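# Strip the pillowcase off the pillow with two arms

## Task

Pull the pillowcase completely off the pillow so that both end up resting on the table with visible space separating them. Slight hanging over the table edge is acceptable, and the emptied case may simply drop onto the tabletop. Nothing may depend on the robot to stay in position at the end: the grippers must release everything and withdraw.

## Robot and tools

Robot: two 6-joint arms, left_arm and right_arm, each with a parallel two-finger gripper. Base positions in the scene frame: left_arm at (+0.034, +0.284, 0) m, yaw quat_wxyz (+0.998, 0, 0, +0.056); right_arm at (-0.018, -0.284, 0) m, quat_wxyz (+0.997, 0, 0, -0.081). The names are labels only, not image sides.

Scene frame: origin on the tabletop midway between the arms, +z up, +x outward across the table, +y toward left_arm. Gripper frame: fingers extend along its +z, close and open along its y. The reported end_effector_position is the pinch point between the pads, roughly 1 cm short of the fingertips; at long reach it may be somewhat off.

The command row (shared by execute_actions and move): 14 numbers, each in [-1, 1], always for both arms even if one stays still. First left_arm: six joint values then its opening; then the same seven for right_arm. Joint order per arm is fixed: shoulder (joint2), elbow (joint3), waist (joint1), wrist pitch (joint4), wrist yaw (joint5), wrist roll (joint6). Joint values are relative offsets, not poses, scaled so 1.0 equals 1.32 rad shoulder, 1.276 elbow, 1.264 waist, 1.83 wrist pitch, 1.686 wrist yaw, 2.022 wrist roll. The opening is absolute: +1 fully open, -1 shut.

Elbow sign is flipped relative to the URDF everywhere (commands, results, refusals). Joint ranges in URDF signs: waist -2.880..2.880, shoulder 0.000..3.142, elbow 0.000..3.019 (so -3.019..0 as you read and write it), wrist pitch -1.693..1.571, wrist yaw -1.571..1.571, wrist roll -2.094..2.094. Real ends may differ by up to 0.019 rad.

execute_actions(actions): a list of up to 15 actions, each a table of up to 15 rows; one row per control step of 1/30 s, and a short table repeats its final row until 15 steps (0.5 s) elapse. Offsets in every row of an action are measured from the joint angles at the beginning of that action, not the previous row; for the first action of a call that means the angles in the latest reported result. An action that would push a joint more than 0.019 rad outward beyond its range is rejected for both arms; if the first action does so, or any action is malformed, the entire call is rejected and nothing moves. Commands past a real end are clipped there, and the result may say "joint sent to its limit". An empty list just returns state and images.

move(target, speed, blocking): target is one row as above; offsets are from the Joint positions in the most recent result that printed them. All joints of both arms travel on paths that finish together, so hands trace curves, and they do not avoid obstacles or each other. speed (rad/s, 0.01 to 2, default 0.5) caps the joint with farthest to travel; path time is clamped to 0.5..10 s, and longer ones stop short. Faster contact hits harder; aiming farther beyond contact presses harder. blocking=false returns after 0.5 s while motion continues; then use wait or stop before sending more rows or moves. The extra "move:" line reports the ending (done, off_target, moving, held, fault), limits=held or limits=none, and each arm's joint farthest from target.

wait(seconds 0..10): lets time run with last commands held; returns early if a running move ends. stop(): brakes a running move (needs room; fingers continue). zoom_image(camera, region [x0, y0, x1, y1] pixels, at most 504x504) on cam_head_left, cam_head_right, cam_high, cam_low, cam_left_wrist or cam_right_wrist, all 504x504. read_manual(section="licences") only returns licence text. finished_scene(scene) ends the current scene by its number after the robot has held the last command; irreversible, and it reports success.

Results: per-arm state line with end_effector_position (m) and end_effector_quat_wxyz; Joint positions and Joint velocities per arm in the joint order above (rad, rad/s) plus finger-pad gap (m, 0.094 when fully open); Joint targets (where joints are currently being driven; may drift without new commands); grip_measured on the command scale; for execute_actions, sampled joint readings per step, with HELD marking steps where an arm was held back. "joint command not followed" means the clearance check altered targets. MOTOR HOT warns from 85 °C; at 100 °C an OVER-TEMPERATURE FAULT drops that arm. FAULT lines mark stops.

Motion limits: each step a joint target stays within a lead of its measured angle (waist 0.264, shoulder 0.32, elbow 0.276, wrist pitch 0.33, wrist yaw 0.186, wrist roll 0.522 rad), and targets are scaled back if they would shift the gripper over 70 mm; big offsets take several actions, and unfinished ones must be re-sent. Zero offsets can let an arm sag; to hold, resend offsets back to the desired angles first, then zeros, increasing them if a joint lags.

Gripping: command an opening below grip_measured, about 0.03 below for a firm hold, less for a gentle one. Readings can be off by about 1 mm per gripper. Pad force tops out near 50 to 62 N; thin cloth under 2 mm gets less grip. The robot keeps executing its last command while a reply is being written.

Avoid: the arms striking or pressing each other, slamming or hard pushes into the table or objects, dropping or flinging the pillow, long heavy holds that overheat motors. At the end open both grippers and move the arms away.

Each tool is called as name([rows], argument=value, ...), one row to a line, values as JSON.

## Session

execute_actions(actions=[])

Scene clock: 0.00 s.
left_arm: end_effector_position=(+0.6108, +0.2165, +0.3369) grip_measured=+1.000 end_effector_quat_wxyz=(+0.312, +0.069, +0.797, +0.513) | right_arm: end_effector_position=(+0.4260, -0.2561, +0.3482) grip_measured=+1.000 end_effector_quat_wxyz=(-0.262, +0.631, -0.702, +0.203)
Joint names: [shoulder, elbow, waist, wrist pitch, wrist yaw, wrist roll]
Joint positions: left_arm=[ 1.592 -1.42  -0.508 -0.722 -1.205  0.251  0.094] | right_arm=[ 1.101 -1.209  0.224 -1.004 -0.006 -1.401  0.094]
Joint velocities: left_arm=[-0.005  0.012 -0.015  0.007 -0.037 -0.066  0.   ] | right_arm=[-0.005  0.012 -0.015  0.007 -0.007 -0.125  0.   ]
Motor temperatures (°C, as the motors report them): left_arm=[23 20 21 21 23 22] | right_arm=[23 21 20 20 20 21]
Joint targets: left_arm=[1.587 -1.448 -0.508 -0.719 -1.206 0.251] | right_arm=[1.107 -1.232 0.224 -1.002 -0.006 -1.401]

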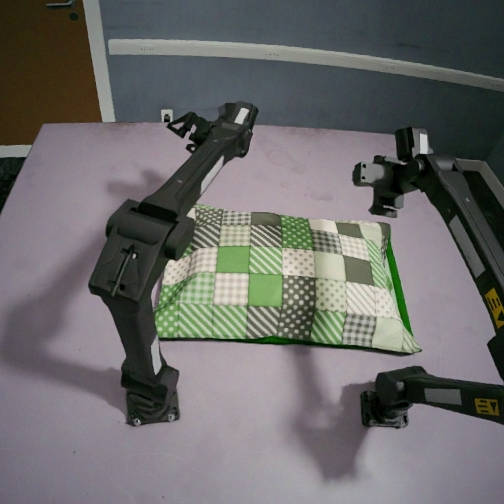

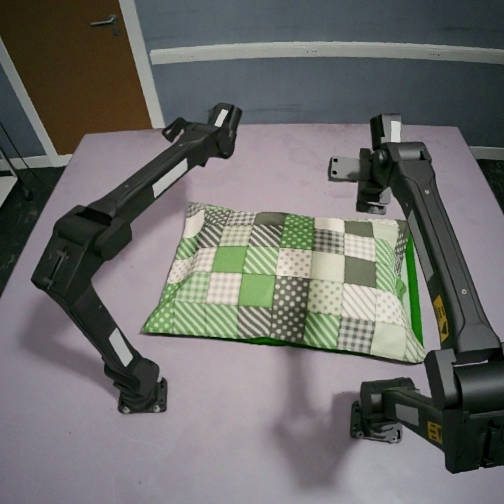

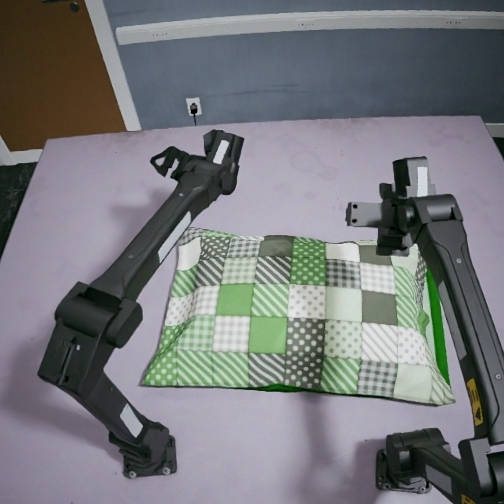

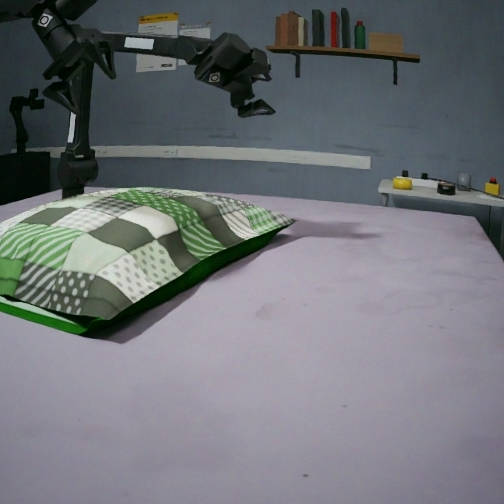

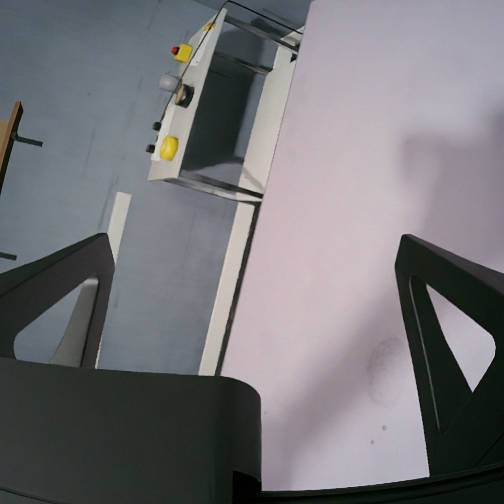

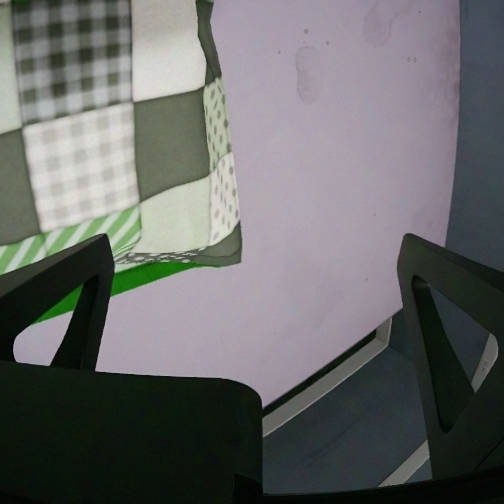

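zoom_image(camera="cam_high", region=[330, 210, 504, 430])

zoom_image(camera="cam_low", region=[0, 180, 310, 360])

Region (330, 210, 504, 430) of cam_high's 504x504 image, scaled by 2.291, with more detail than that image has; it fills the left 399 columns of this view, and the rest is white.

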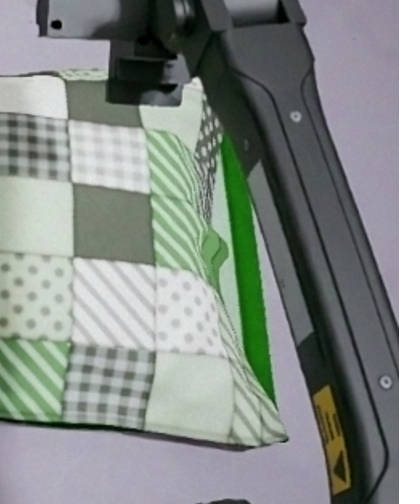

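Region (0, 180, 310, 360) of cam_low's 504x504 image, scaled by 1.626, with more detail than that image has; it fills the top 293 rows of this view, and the rest is white.

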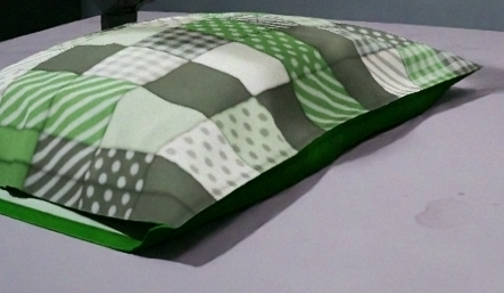

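move(target=[0.077,-0.114,0.339,-0.392,0.715,-0.124,1,0,0,0,0,0,0,1], speed=1)

Scene clock: 55.47 s.
left_arm: end_effector_position=(+0.5338, +0.3032, +0.1946) grip_measured=+1.000 end_effector_quat_wxyz=(-0.010, -0.015, +1.000, +0.002) | right_arm: end_effector_position=(+0.4260, -0.2561, +0.3482) grip_measured=+1.000 end_effector_quat_wxyz=(-0.262, +0.631, -0.702, +0.203)
Joint names: [shoulder, elbow, waist, wrist pitch, wrist yaw, wrist roll]
Joint positions: left_arm=[ 1.674 -1.516 -0.075 -1.433 -0.004  0.008  0.094] | right_arm=[ 1.101 -1.209  0.224 -1.004 -0.006 -1.401  0.094]
Joint velocities: left_arm=[-0.005  0.007 -0.005 -0.012  0.007 -0.037  0.   ] | right_arm=[ 0.005  0.027 -0.015 -0.022 -0.125  0.022  0.   ]
Motor temperatures (°C, as the motors report them): left_arm=[26 28 21 21 23 22] | right_arm=[23 28 20 21 20 21]
Joint targets: left_arm=[1.693 -1.565 -0.080 -1.440 0.000 0.000] | right_arm=[1.101 -1.209 0.224 -1.004 -0.006 -1.401]
move: off_target (left_arm); limits=none; left_arm: farthest joint: the elbow, 0.049 radians from its target (0.145 radians at the start); right_arm: farthest joint: the waist, 0.000 radians from its target (0.000 radians at the start)

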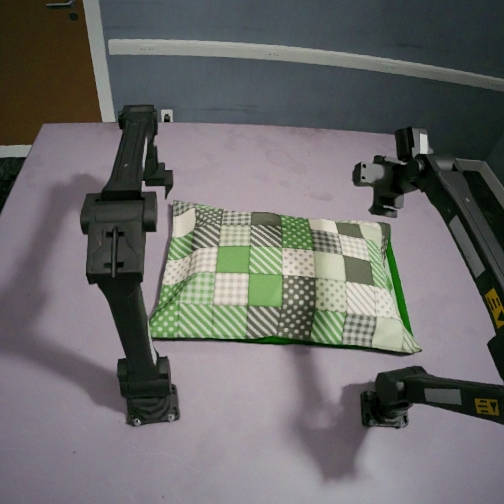

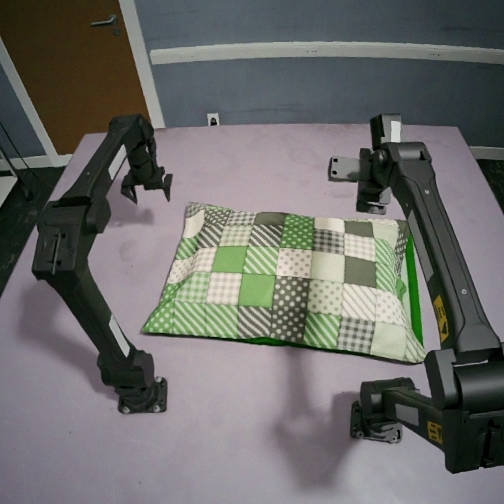

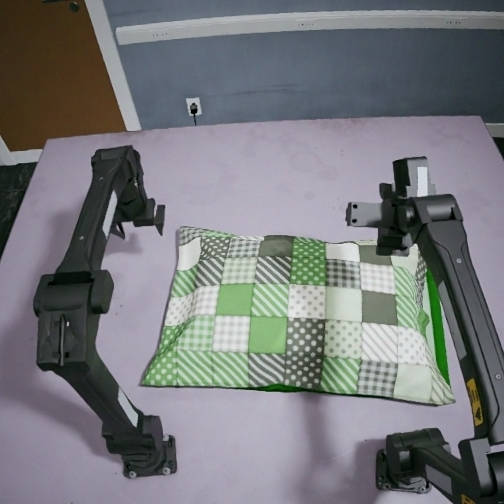

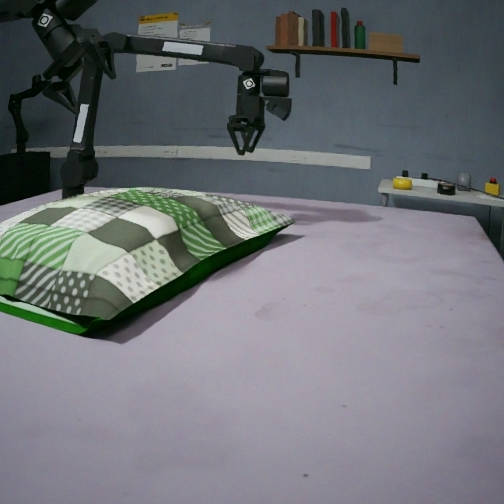

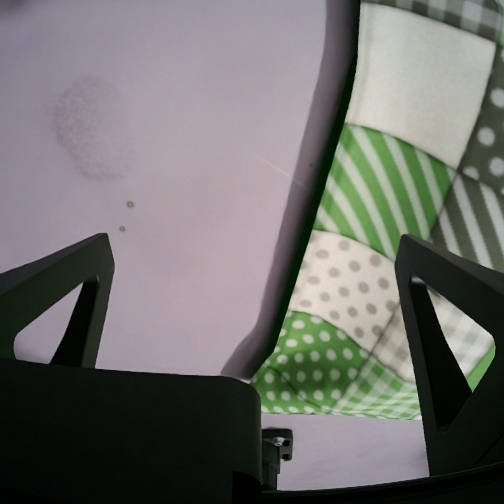

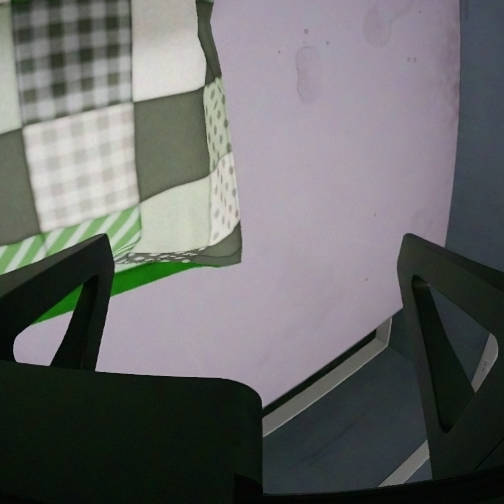

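move(target=[0.225,-0.37,-0.138,-0.07,0,0,1,0,0,0,0,0,0,1], speed=1)

Scene clock: 85.17 s.
left_arm: end_effector_position=(+0.6367, +0.1990, +0.2009) grip_measured=+1.000 end_effector_quat_wxyz=(-0.002, +0.074, +0.997, +0.002) | right_arm: end_effector_position=(+0.4260, -0.2561, +0.3482) grip_measured=+1.000 end_effector_quat_wxyz=(-0.262, +0.631, -0.702, +0.203)
Joint names: [shoulder, elbow, waist, wrist pitch, wrist yaw, wrist roll]
Joint positions: left_arm=[ 1.96  -1.939 -0.253 -1.554 -0.004  0.007  0.094] | right_arm=[ 1.101 -1.209  0.224 -1.004 -0.006 -1.401  0.094]
Joint velocities: left_arm=[-0.005  0.012 -0.005  0.027 -0.051  0.007  0.   ] | right_arm=[-0.005  0.002 -0.015  0.012 -0.007  0.037  0.   ]
Motor temperatures (°C, as the motors report them): left_arm=[26 30 21 21 23 22] | right_arm=[23 27 20 21 20 21]
Joint targets: left_arm=[1.971 -1.988 -0.249 -1.561 -0.004 0.008] | right_arm=[1.101 -1.209 0.224 -1.004 -0.006 -1.401]
move: off_target (left_arm); limits=none; left_arm: farthest joint: the elbow, 0.049 radians from its target (0.472 radians at the start); right_arm: farthest joint: the waist, 0.000 radians from its target (0.000 radians at the start)

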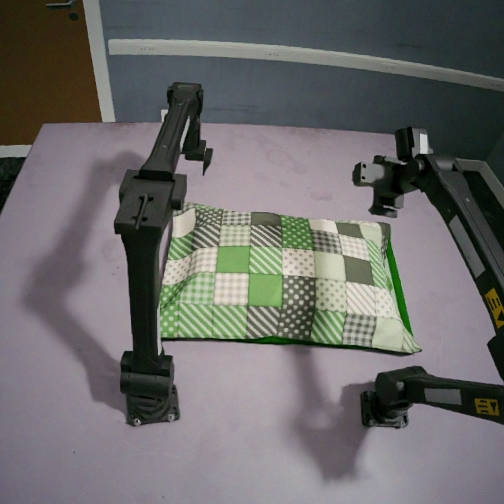

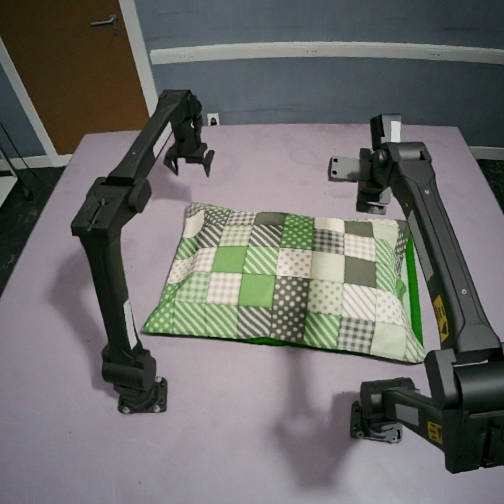

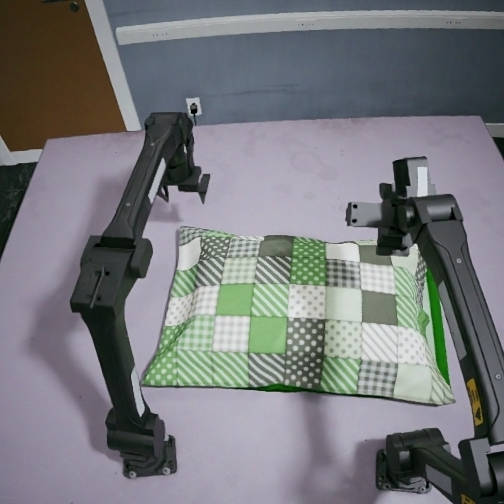

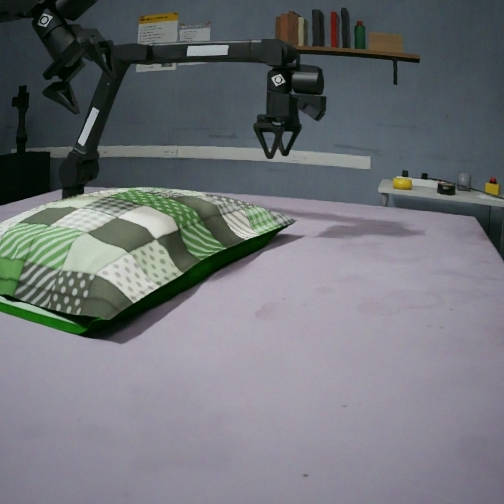

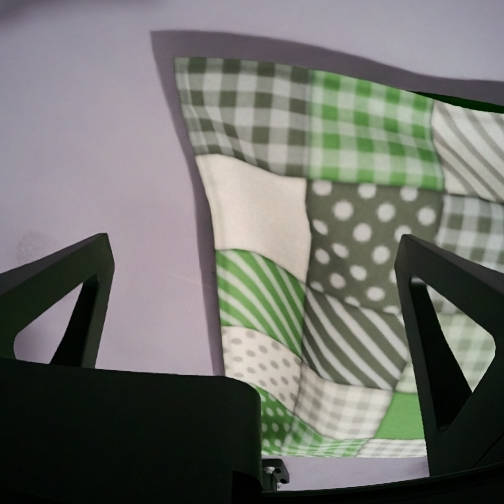

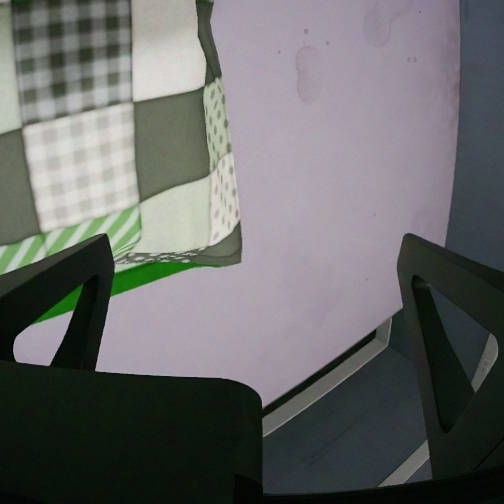

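move(target=[-0.006,0.261,0.087,0.248,0,-0.06,1,0,0,0,0,0,0,1])

Scene clock: 103.90 s.
left_arm: end_effector_position=(+0.6429, +0.2647, +0.0748) grip_measured=+1.000 end_effector_quat_wxyz=(+0.049, -0.037, +0.998, -0.001) | right_arm: end_effector_position=(+0.4260, -0.2561, +0.3482) grip_measured=+1.000 end_effector_quat_wxyz=(-0.262, +0.631, -0.702, +0.203)
Joint names: [shoulder, elbow, waist, wrist pitch, wrist yaw, wrist roll]
Joint positions: left_arm=[ 1.96  -1.598 -0.144 -1.11  -0.004 -0.106  0.094] | right_arm=[ 1.101 -1.209  0.224 -1.004 -0.006 -1.401  0.094]
Joint velocities: left_arm=[ 0.005 -0.007 -0.015 -0.012  0.051 -0.095  0.   ] | right_arm=[ 0.005 -0.017  0.005 -0.012 -0.022 -0.051  0.   ]
Motor temperatures (°C, as the motors report them): left_arm=[27 31 21 21 23 22] | right_arm=[23 27 20 21 20 21]
Joint targets: left_arm=[1.952 -1.606 -0.143 -1.100 -0.004 -0.114] | right_arm=[1.101 -1.209 0.224 -1.004 -0.006 -1.401]
move: done; limits=none; left_arm: farthest joint: the wrist pitch, 0.010 radians from its target (0.453 radians at the start); right_arm: farthest joint: the waist, 0.000 radians from its target (0.000 radians at the start)

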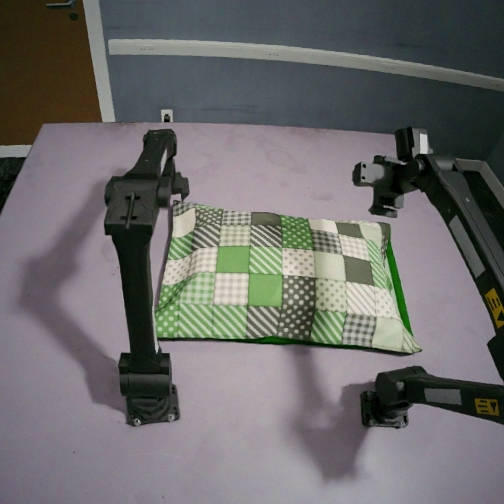

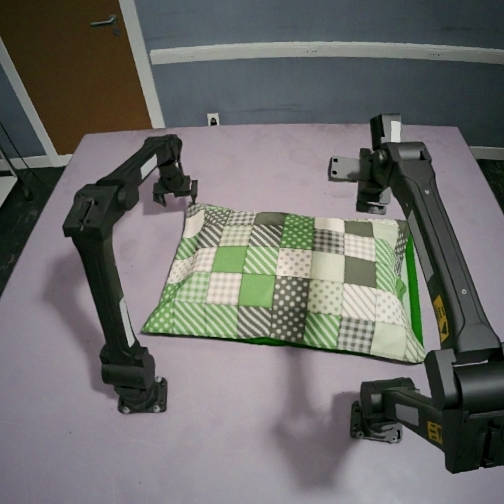

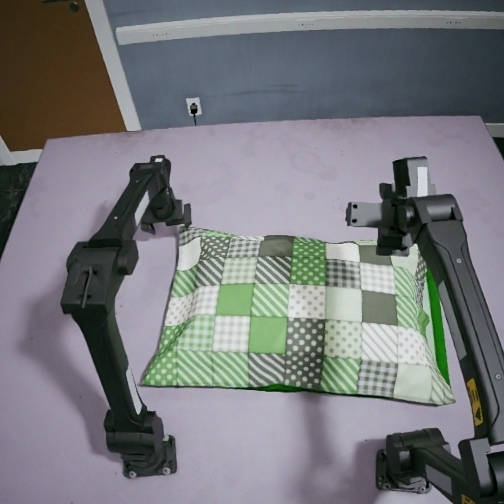

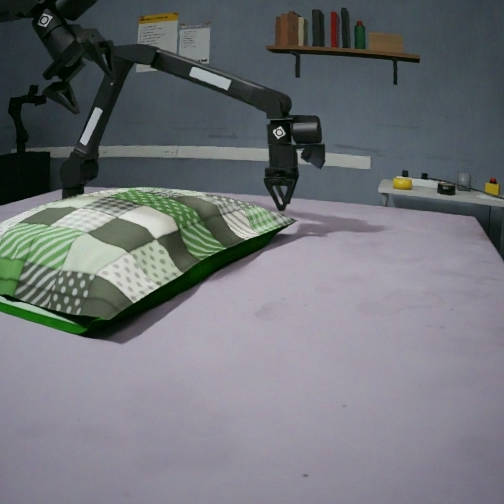

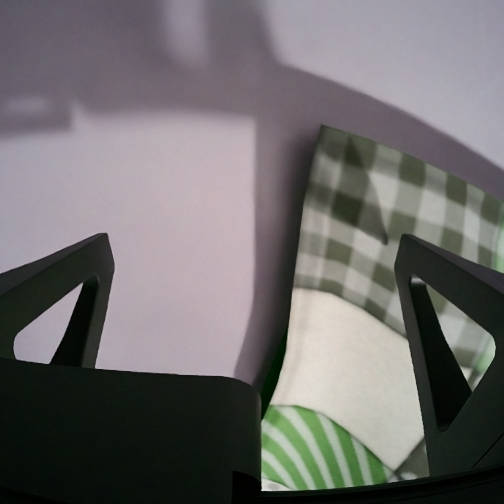

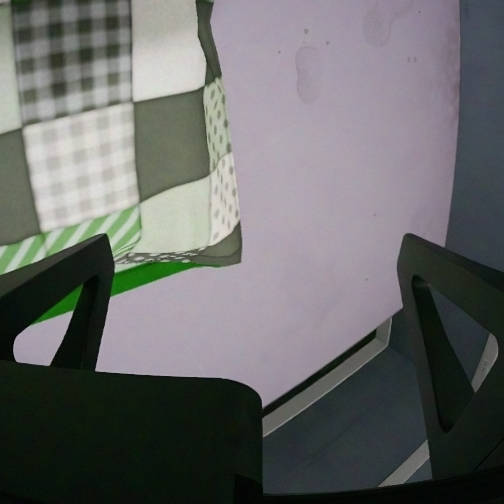

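move(target=[0.045,0.05,-0.04,0.082,0,0,1,0,0,0,0,0,0,1], speed=0.3)

move(target=[0,0,0,0,0,0,-1,0,0,0,0,0,0,1])

move(target=[-0.1,-0.1,0,-0.05,0,0,-1,0,0,0,0,0,0,1])

Scene clock: 117.63 s.
left_arm: end_effector_position=(+0.6448, +0.2335, +0.0260) grip_measured=+1.000 end_effector_quat_wxyz=(+0.063, -0.012, +0.998, -0.004) | right_arm: end_effector_position=(+0.4260, -0.2561, +0.3482) grip_measured=+1.000 end_effector_quat_wxyz=(-0.262, +0.631, -0.702, +0.203)
Joint names: [shoulder, elbow, waist, wrist pitch, wrist yaw, wrist roll]
Joint positions: left_arm=[ 2.006 -1.529 -0.195 -0.968 -0.004 -0.107  0.094] | right_arm=[ 1.101 -1.209  0.224 -1.004 -0.006 -1.401  0.094]
Joint velocities: left_arm=[-0.005 -0.007 -0.005 -0.017 -0.051  0.007  0.   ] | right_arm=[-0.015 -0.007 -0.015 -0.002  0.022  0.081  0.   ]
Motor temperatures (°C, as the motors report them): left_arm=[27 29 21 21 23 22] | right_arm=[23 28 20 21 20 21]
Joint targets: left_arm=[2.020 -1.534 -0.195 -0.960 -0.004 -0.106] | right_arm=[1.101 -1.209 0.224 -1.004 -0.006 -1.401]
move: done; limits=none; left_arm: farthest joint: the shoulder, 0.013 radians from its target (0.059 radians at the start); right_arm: farthest joint: the waist, 0.000 radians from its target (0.000 radians at the start)

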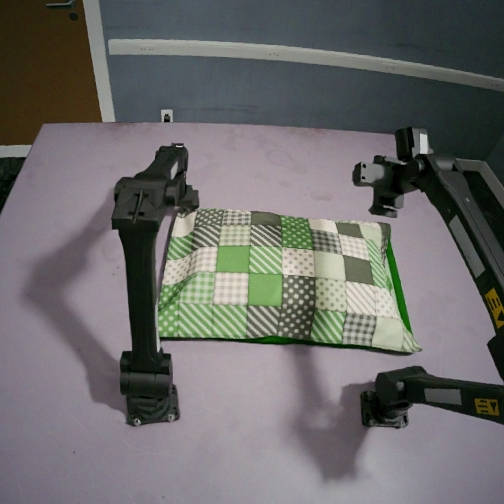

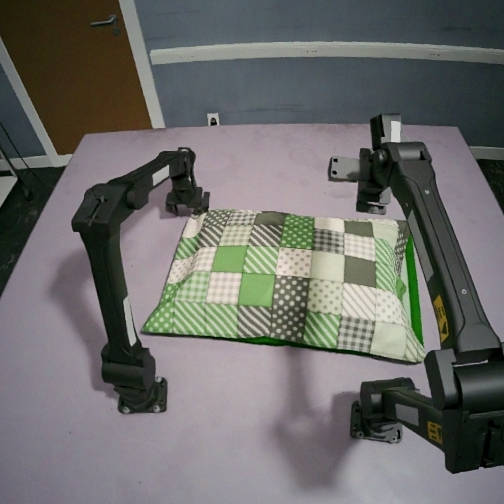

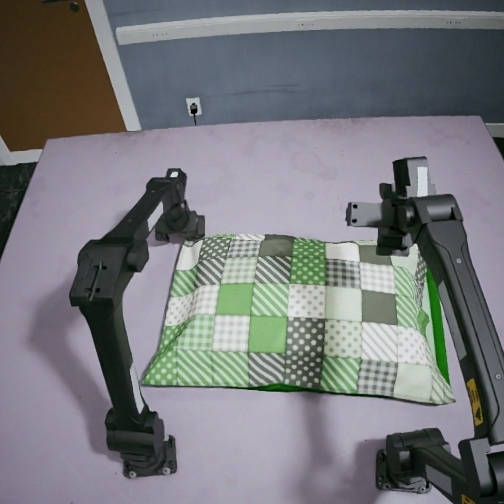

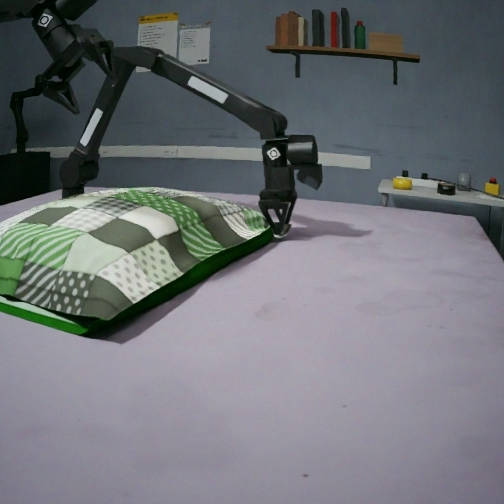

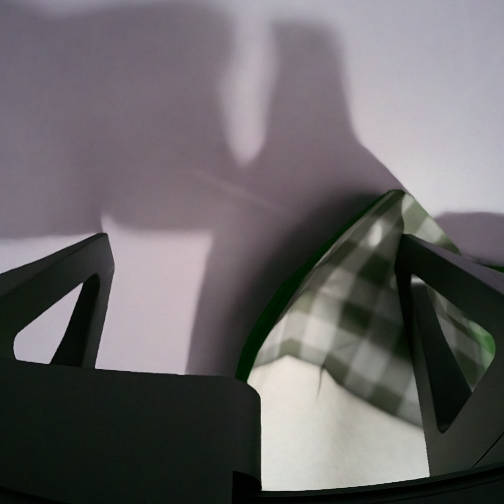

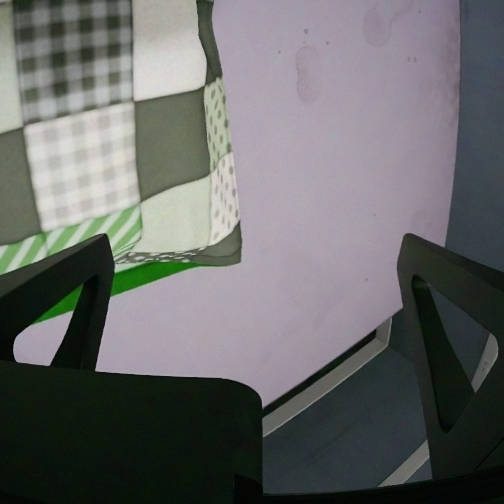

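Scene clock: 118.13 s.
left_arm: end_effector_position=(+0.6440, +0.2336, +0.0253) grip_measured=-0.997 end_effector_quat_wxyz=(+0.062, -0.012, +0.998, -0.004) | right_arm: end_effector_position=(+0.4260, -0.2561, +0.3482) grip_measured=+1.000 end_effector_quat_wxyz=(-0.262, +0.631, -0.702, +0.203)
Joint names: [shoulder, elbow, waist, wrist pitch, wrist yaw, wrist roll]
Joint positions: left_arm=[ 2.006 -1.528 -0.195 -0.968 -0.004 -0.107  0.   ] | right_arm=[ 1.101 -1.209  0.224 -1.004 -0.006 -1.401  0.094]
Joint velocities: left_arm=[-0.015 -0.012  0.005 -0.012 -0.037  0.066 -0.001] | right_arm=[-0.005 -0.002 -0.005  0.012 -0.051  0.037  0.   ]
Motor temperatures (°C, as the motors report them): left_arm=[27 29 21 21 23 22] | right_arm=[23 28 20 21 20 21]
Joint targets: left_arm=[2.006 -1.529 -0.195 -0.968 -0.004 -0.107] | right_arm=[1.101 -1.209 0.224 -1.004 -0.006 -1.401]
move: done; limits=none; left_arm: farthest joint: the elbow, 0.001 radians from its target (0.000 radians at the start); right_arm: farthest joint: the waist, 0.000 radians from its target (0.000 radians at the start)

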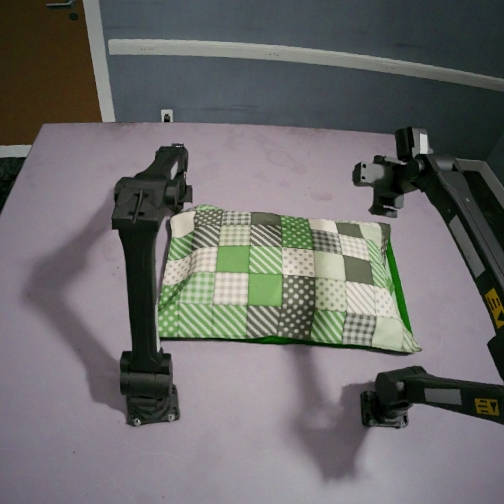

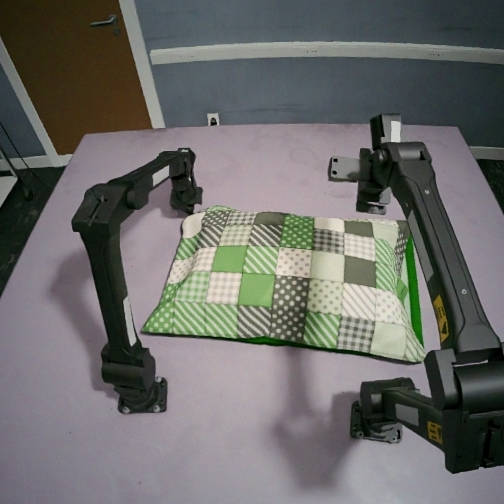

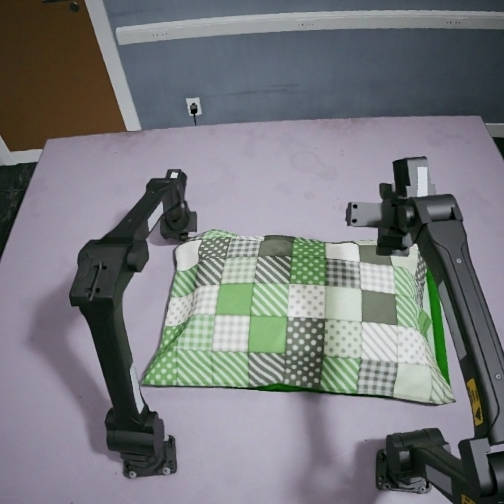

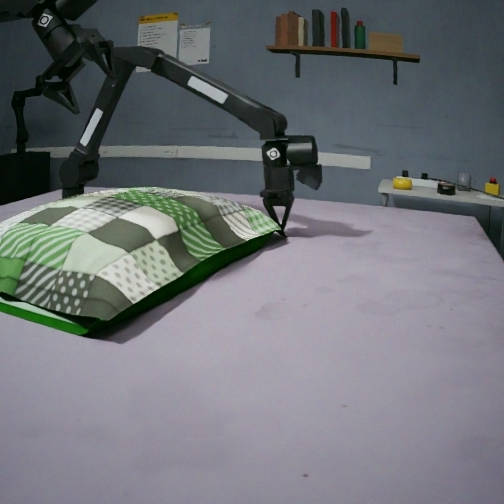

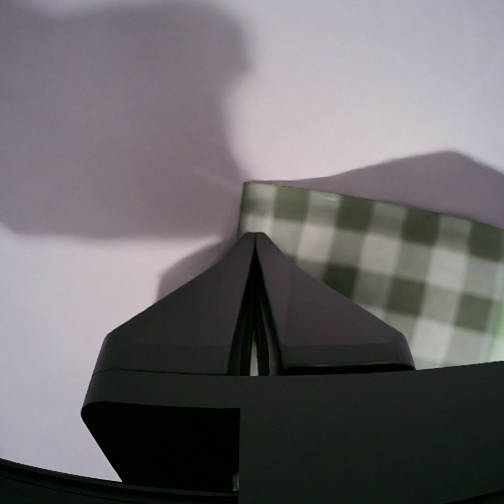

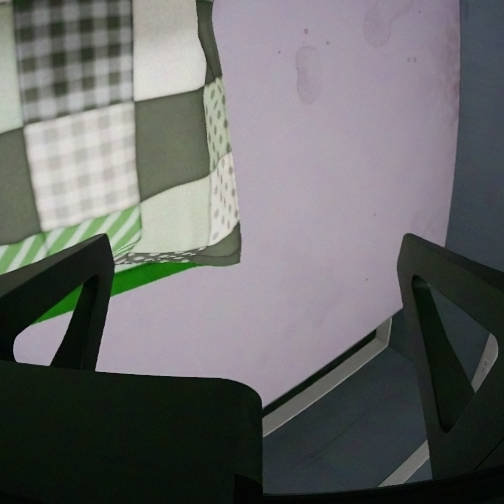

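Scene clock: 119.27 s.
left_arm: end_effector_position=(+0.6650, +0.2319, +0.1356) grip_measured=-0.997 end_effector_quat_wxyz=(+0.129, -0.012, +0.992, -0.010) | right_arm: end_effector_position=(+0.4260, -0.2561, +0.3482) grip_measured=+1.000 end_effector_quat_wxyz=(-0.262, +0.631, -0.702, +0.203)
Joint names: [shoulder, elbow, waist, wrist pitch, wrist yaw, wrist roll]
Joint positions: left_arm=[ 1.879 -1.621 -0.195 -1.054 -0.004 -0.107  0.   ] | right_arm=[ 1.101 -1.209  0.224 -1.004 -0.006 -1.401  0.094]
Joint velocities: left_arm=[ 0.005  0.007 -0.005 -0.007 -0.007  0.007 -0.001] | right_arm=[-0.005 -0.002  0.005 -0.007 -0.051 -0.037  0.   ]
Motor temperatures (°C, as the motors report them): left_arm=[28 29 21 21 23 22] | right_arm=[23 28 20 21 20 21]
Joint targets: left_arm=[1.874 -1.655 -0.195 -1.060 -0.004 -0.107] | right_arm=[1.101 -1.209 0.224 -1.004 -0.006 -1.401]
move: off_target (left_arm); limits=none; left_arm: farthest joint: the elbow, 0.035 radians from its target (0.128 radians at the start); right_arm: farthest joint: the waist, 0.000 radians from its target (0.000 radians at the start)

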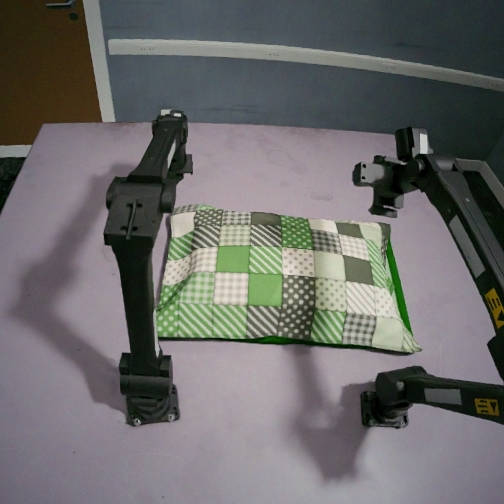

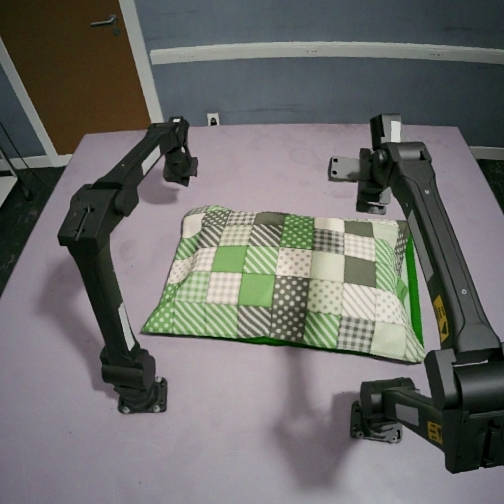

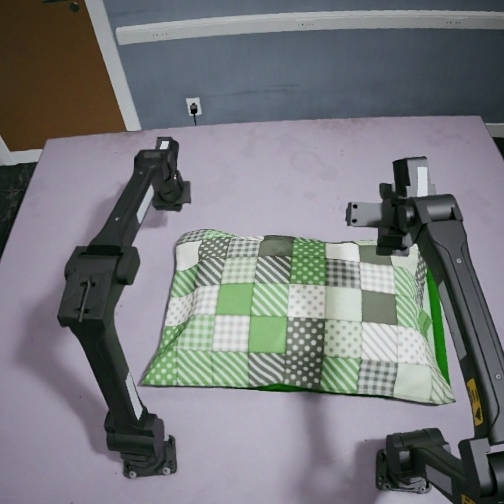

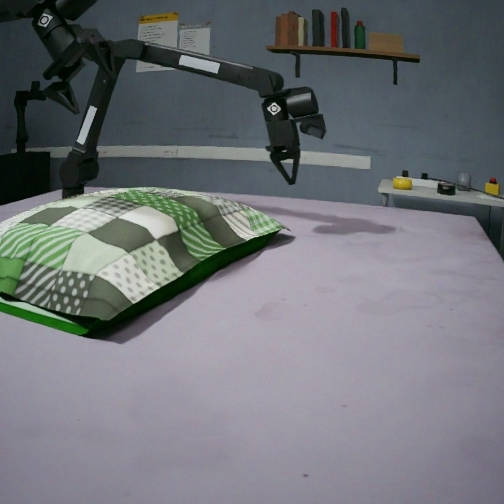

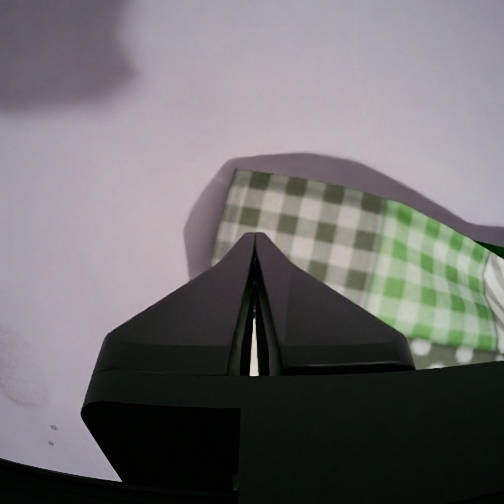

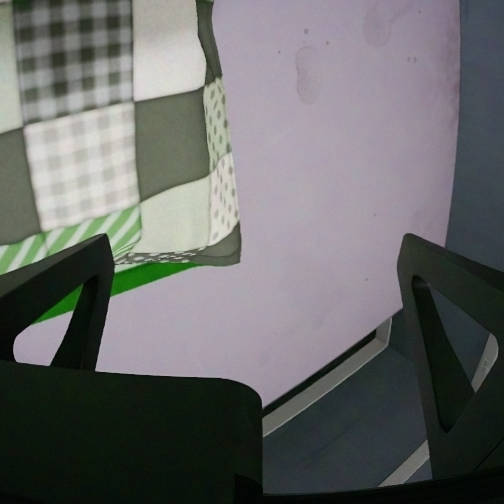

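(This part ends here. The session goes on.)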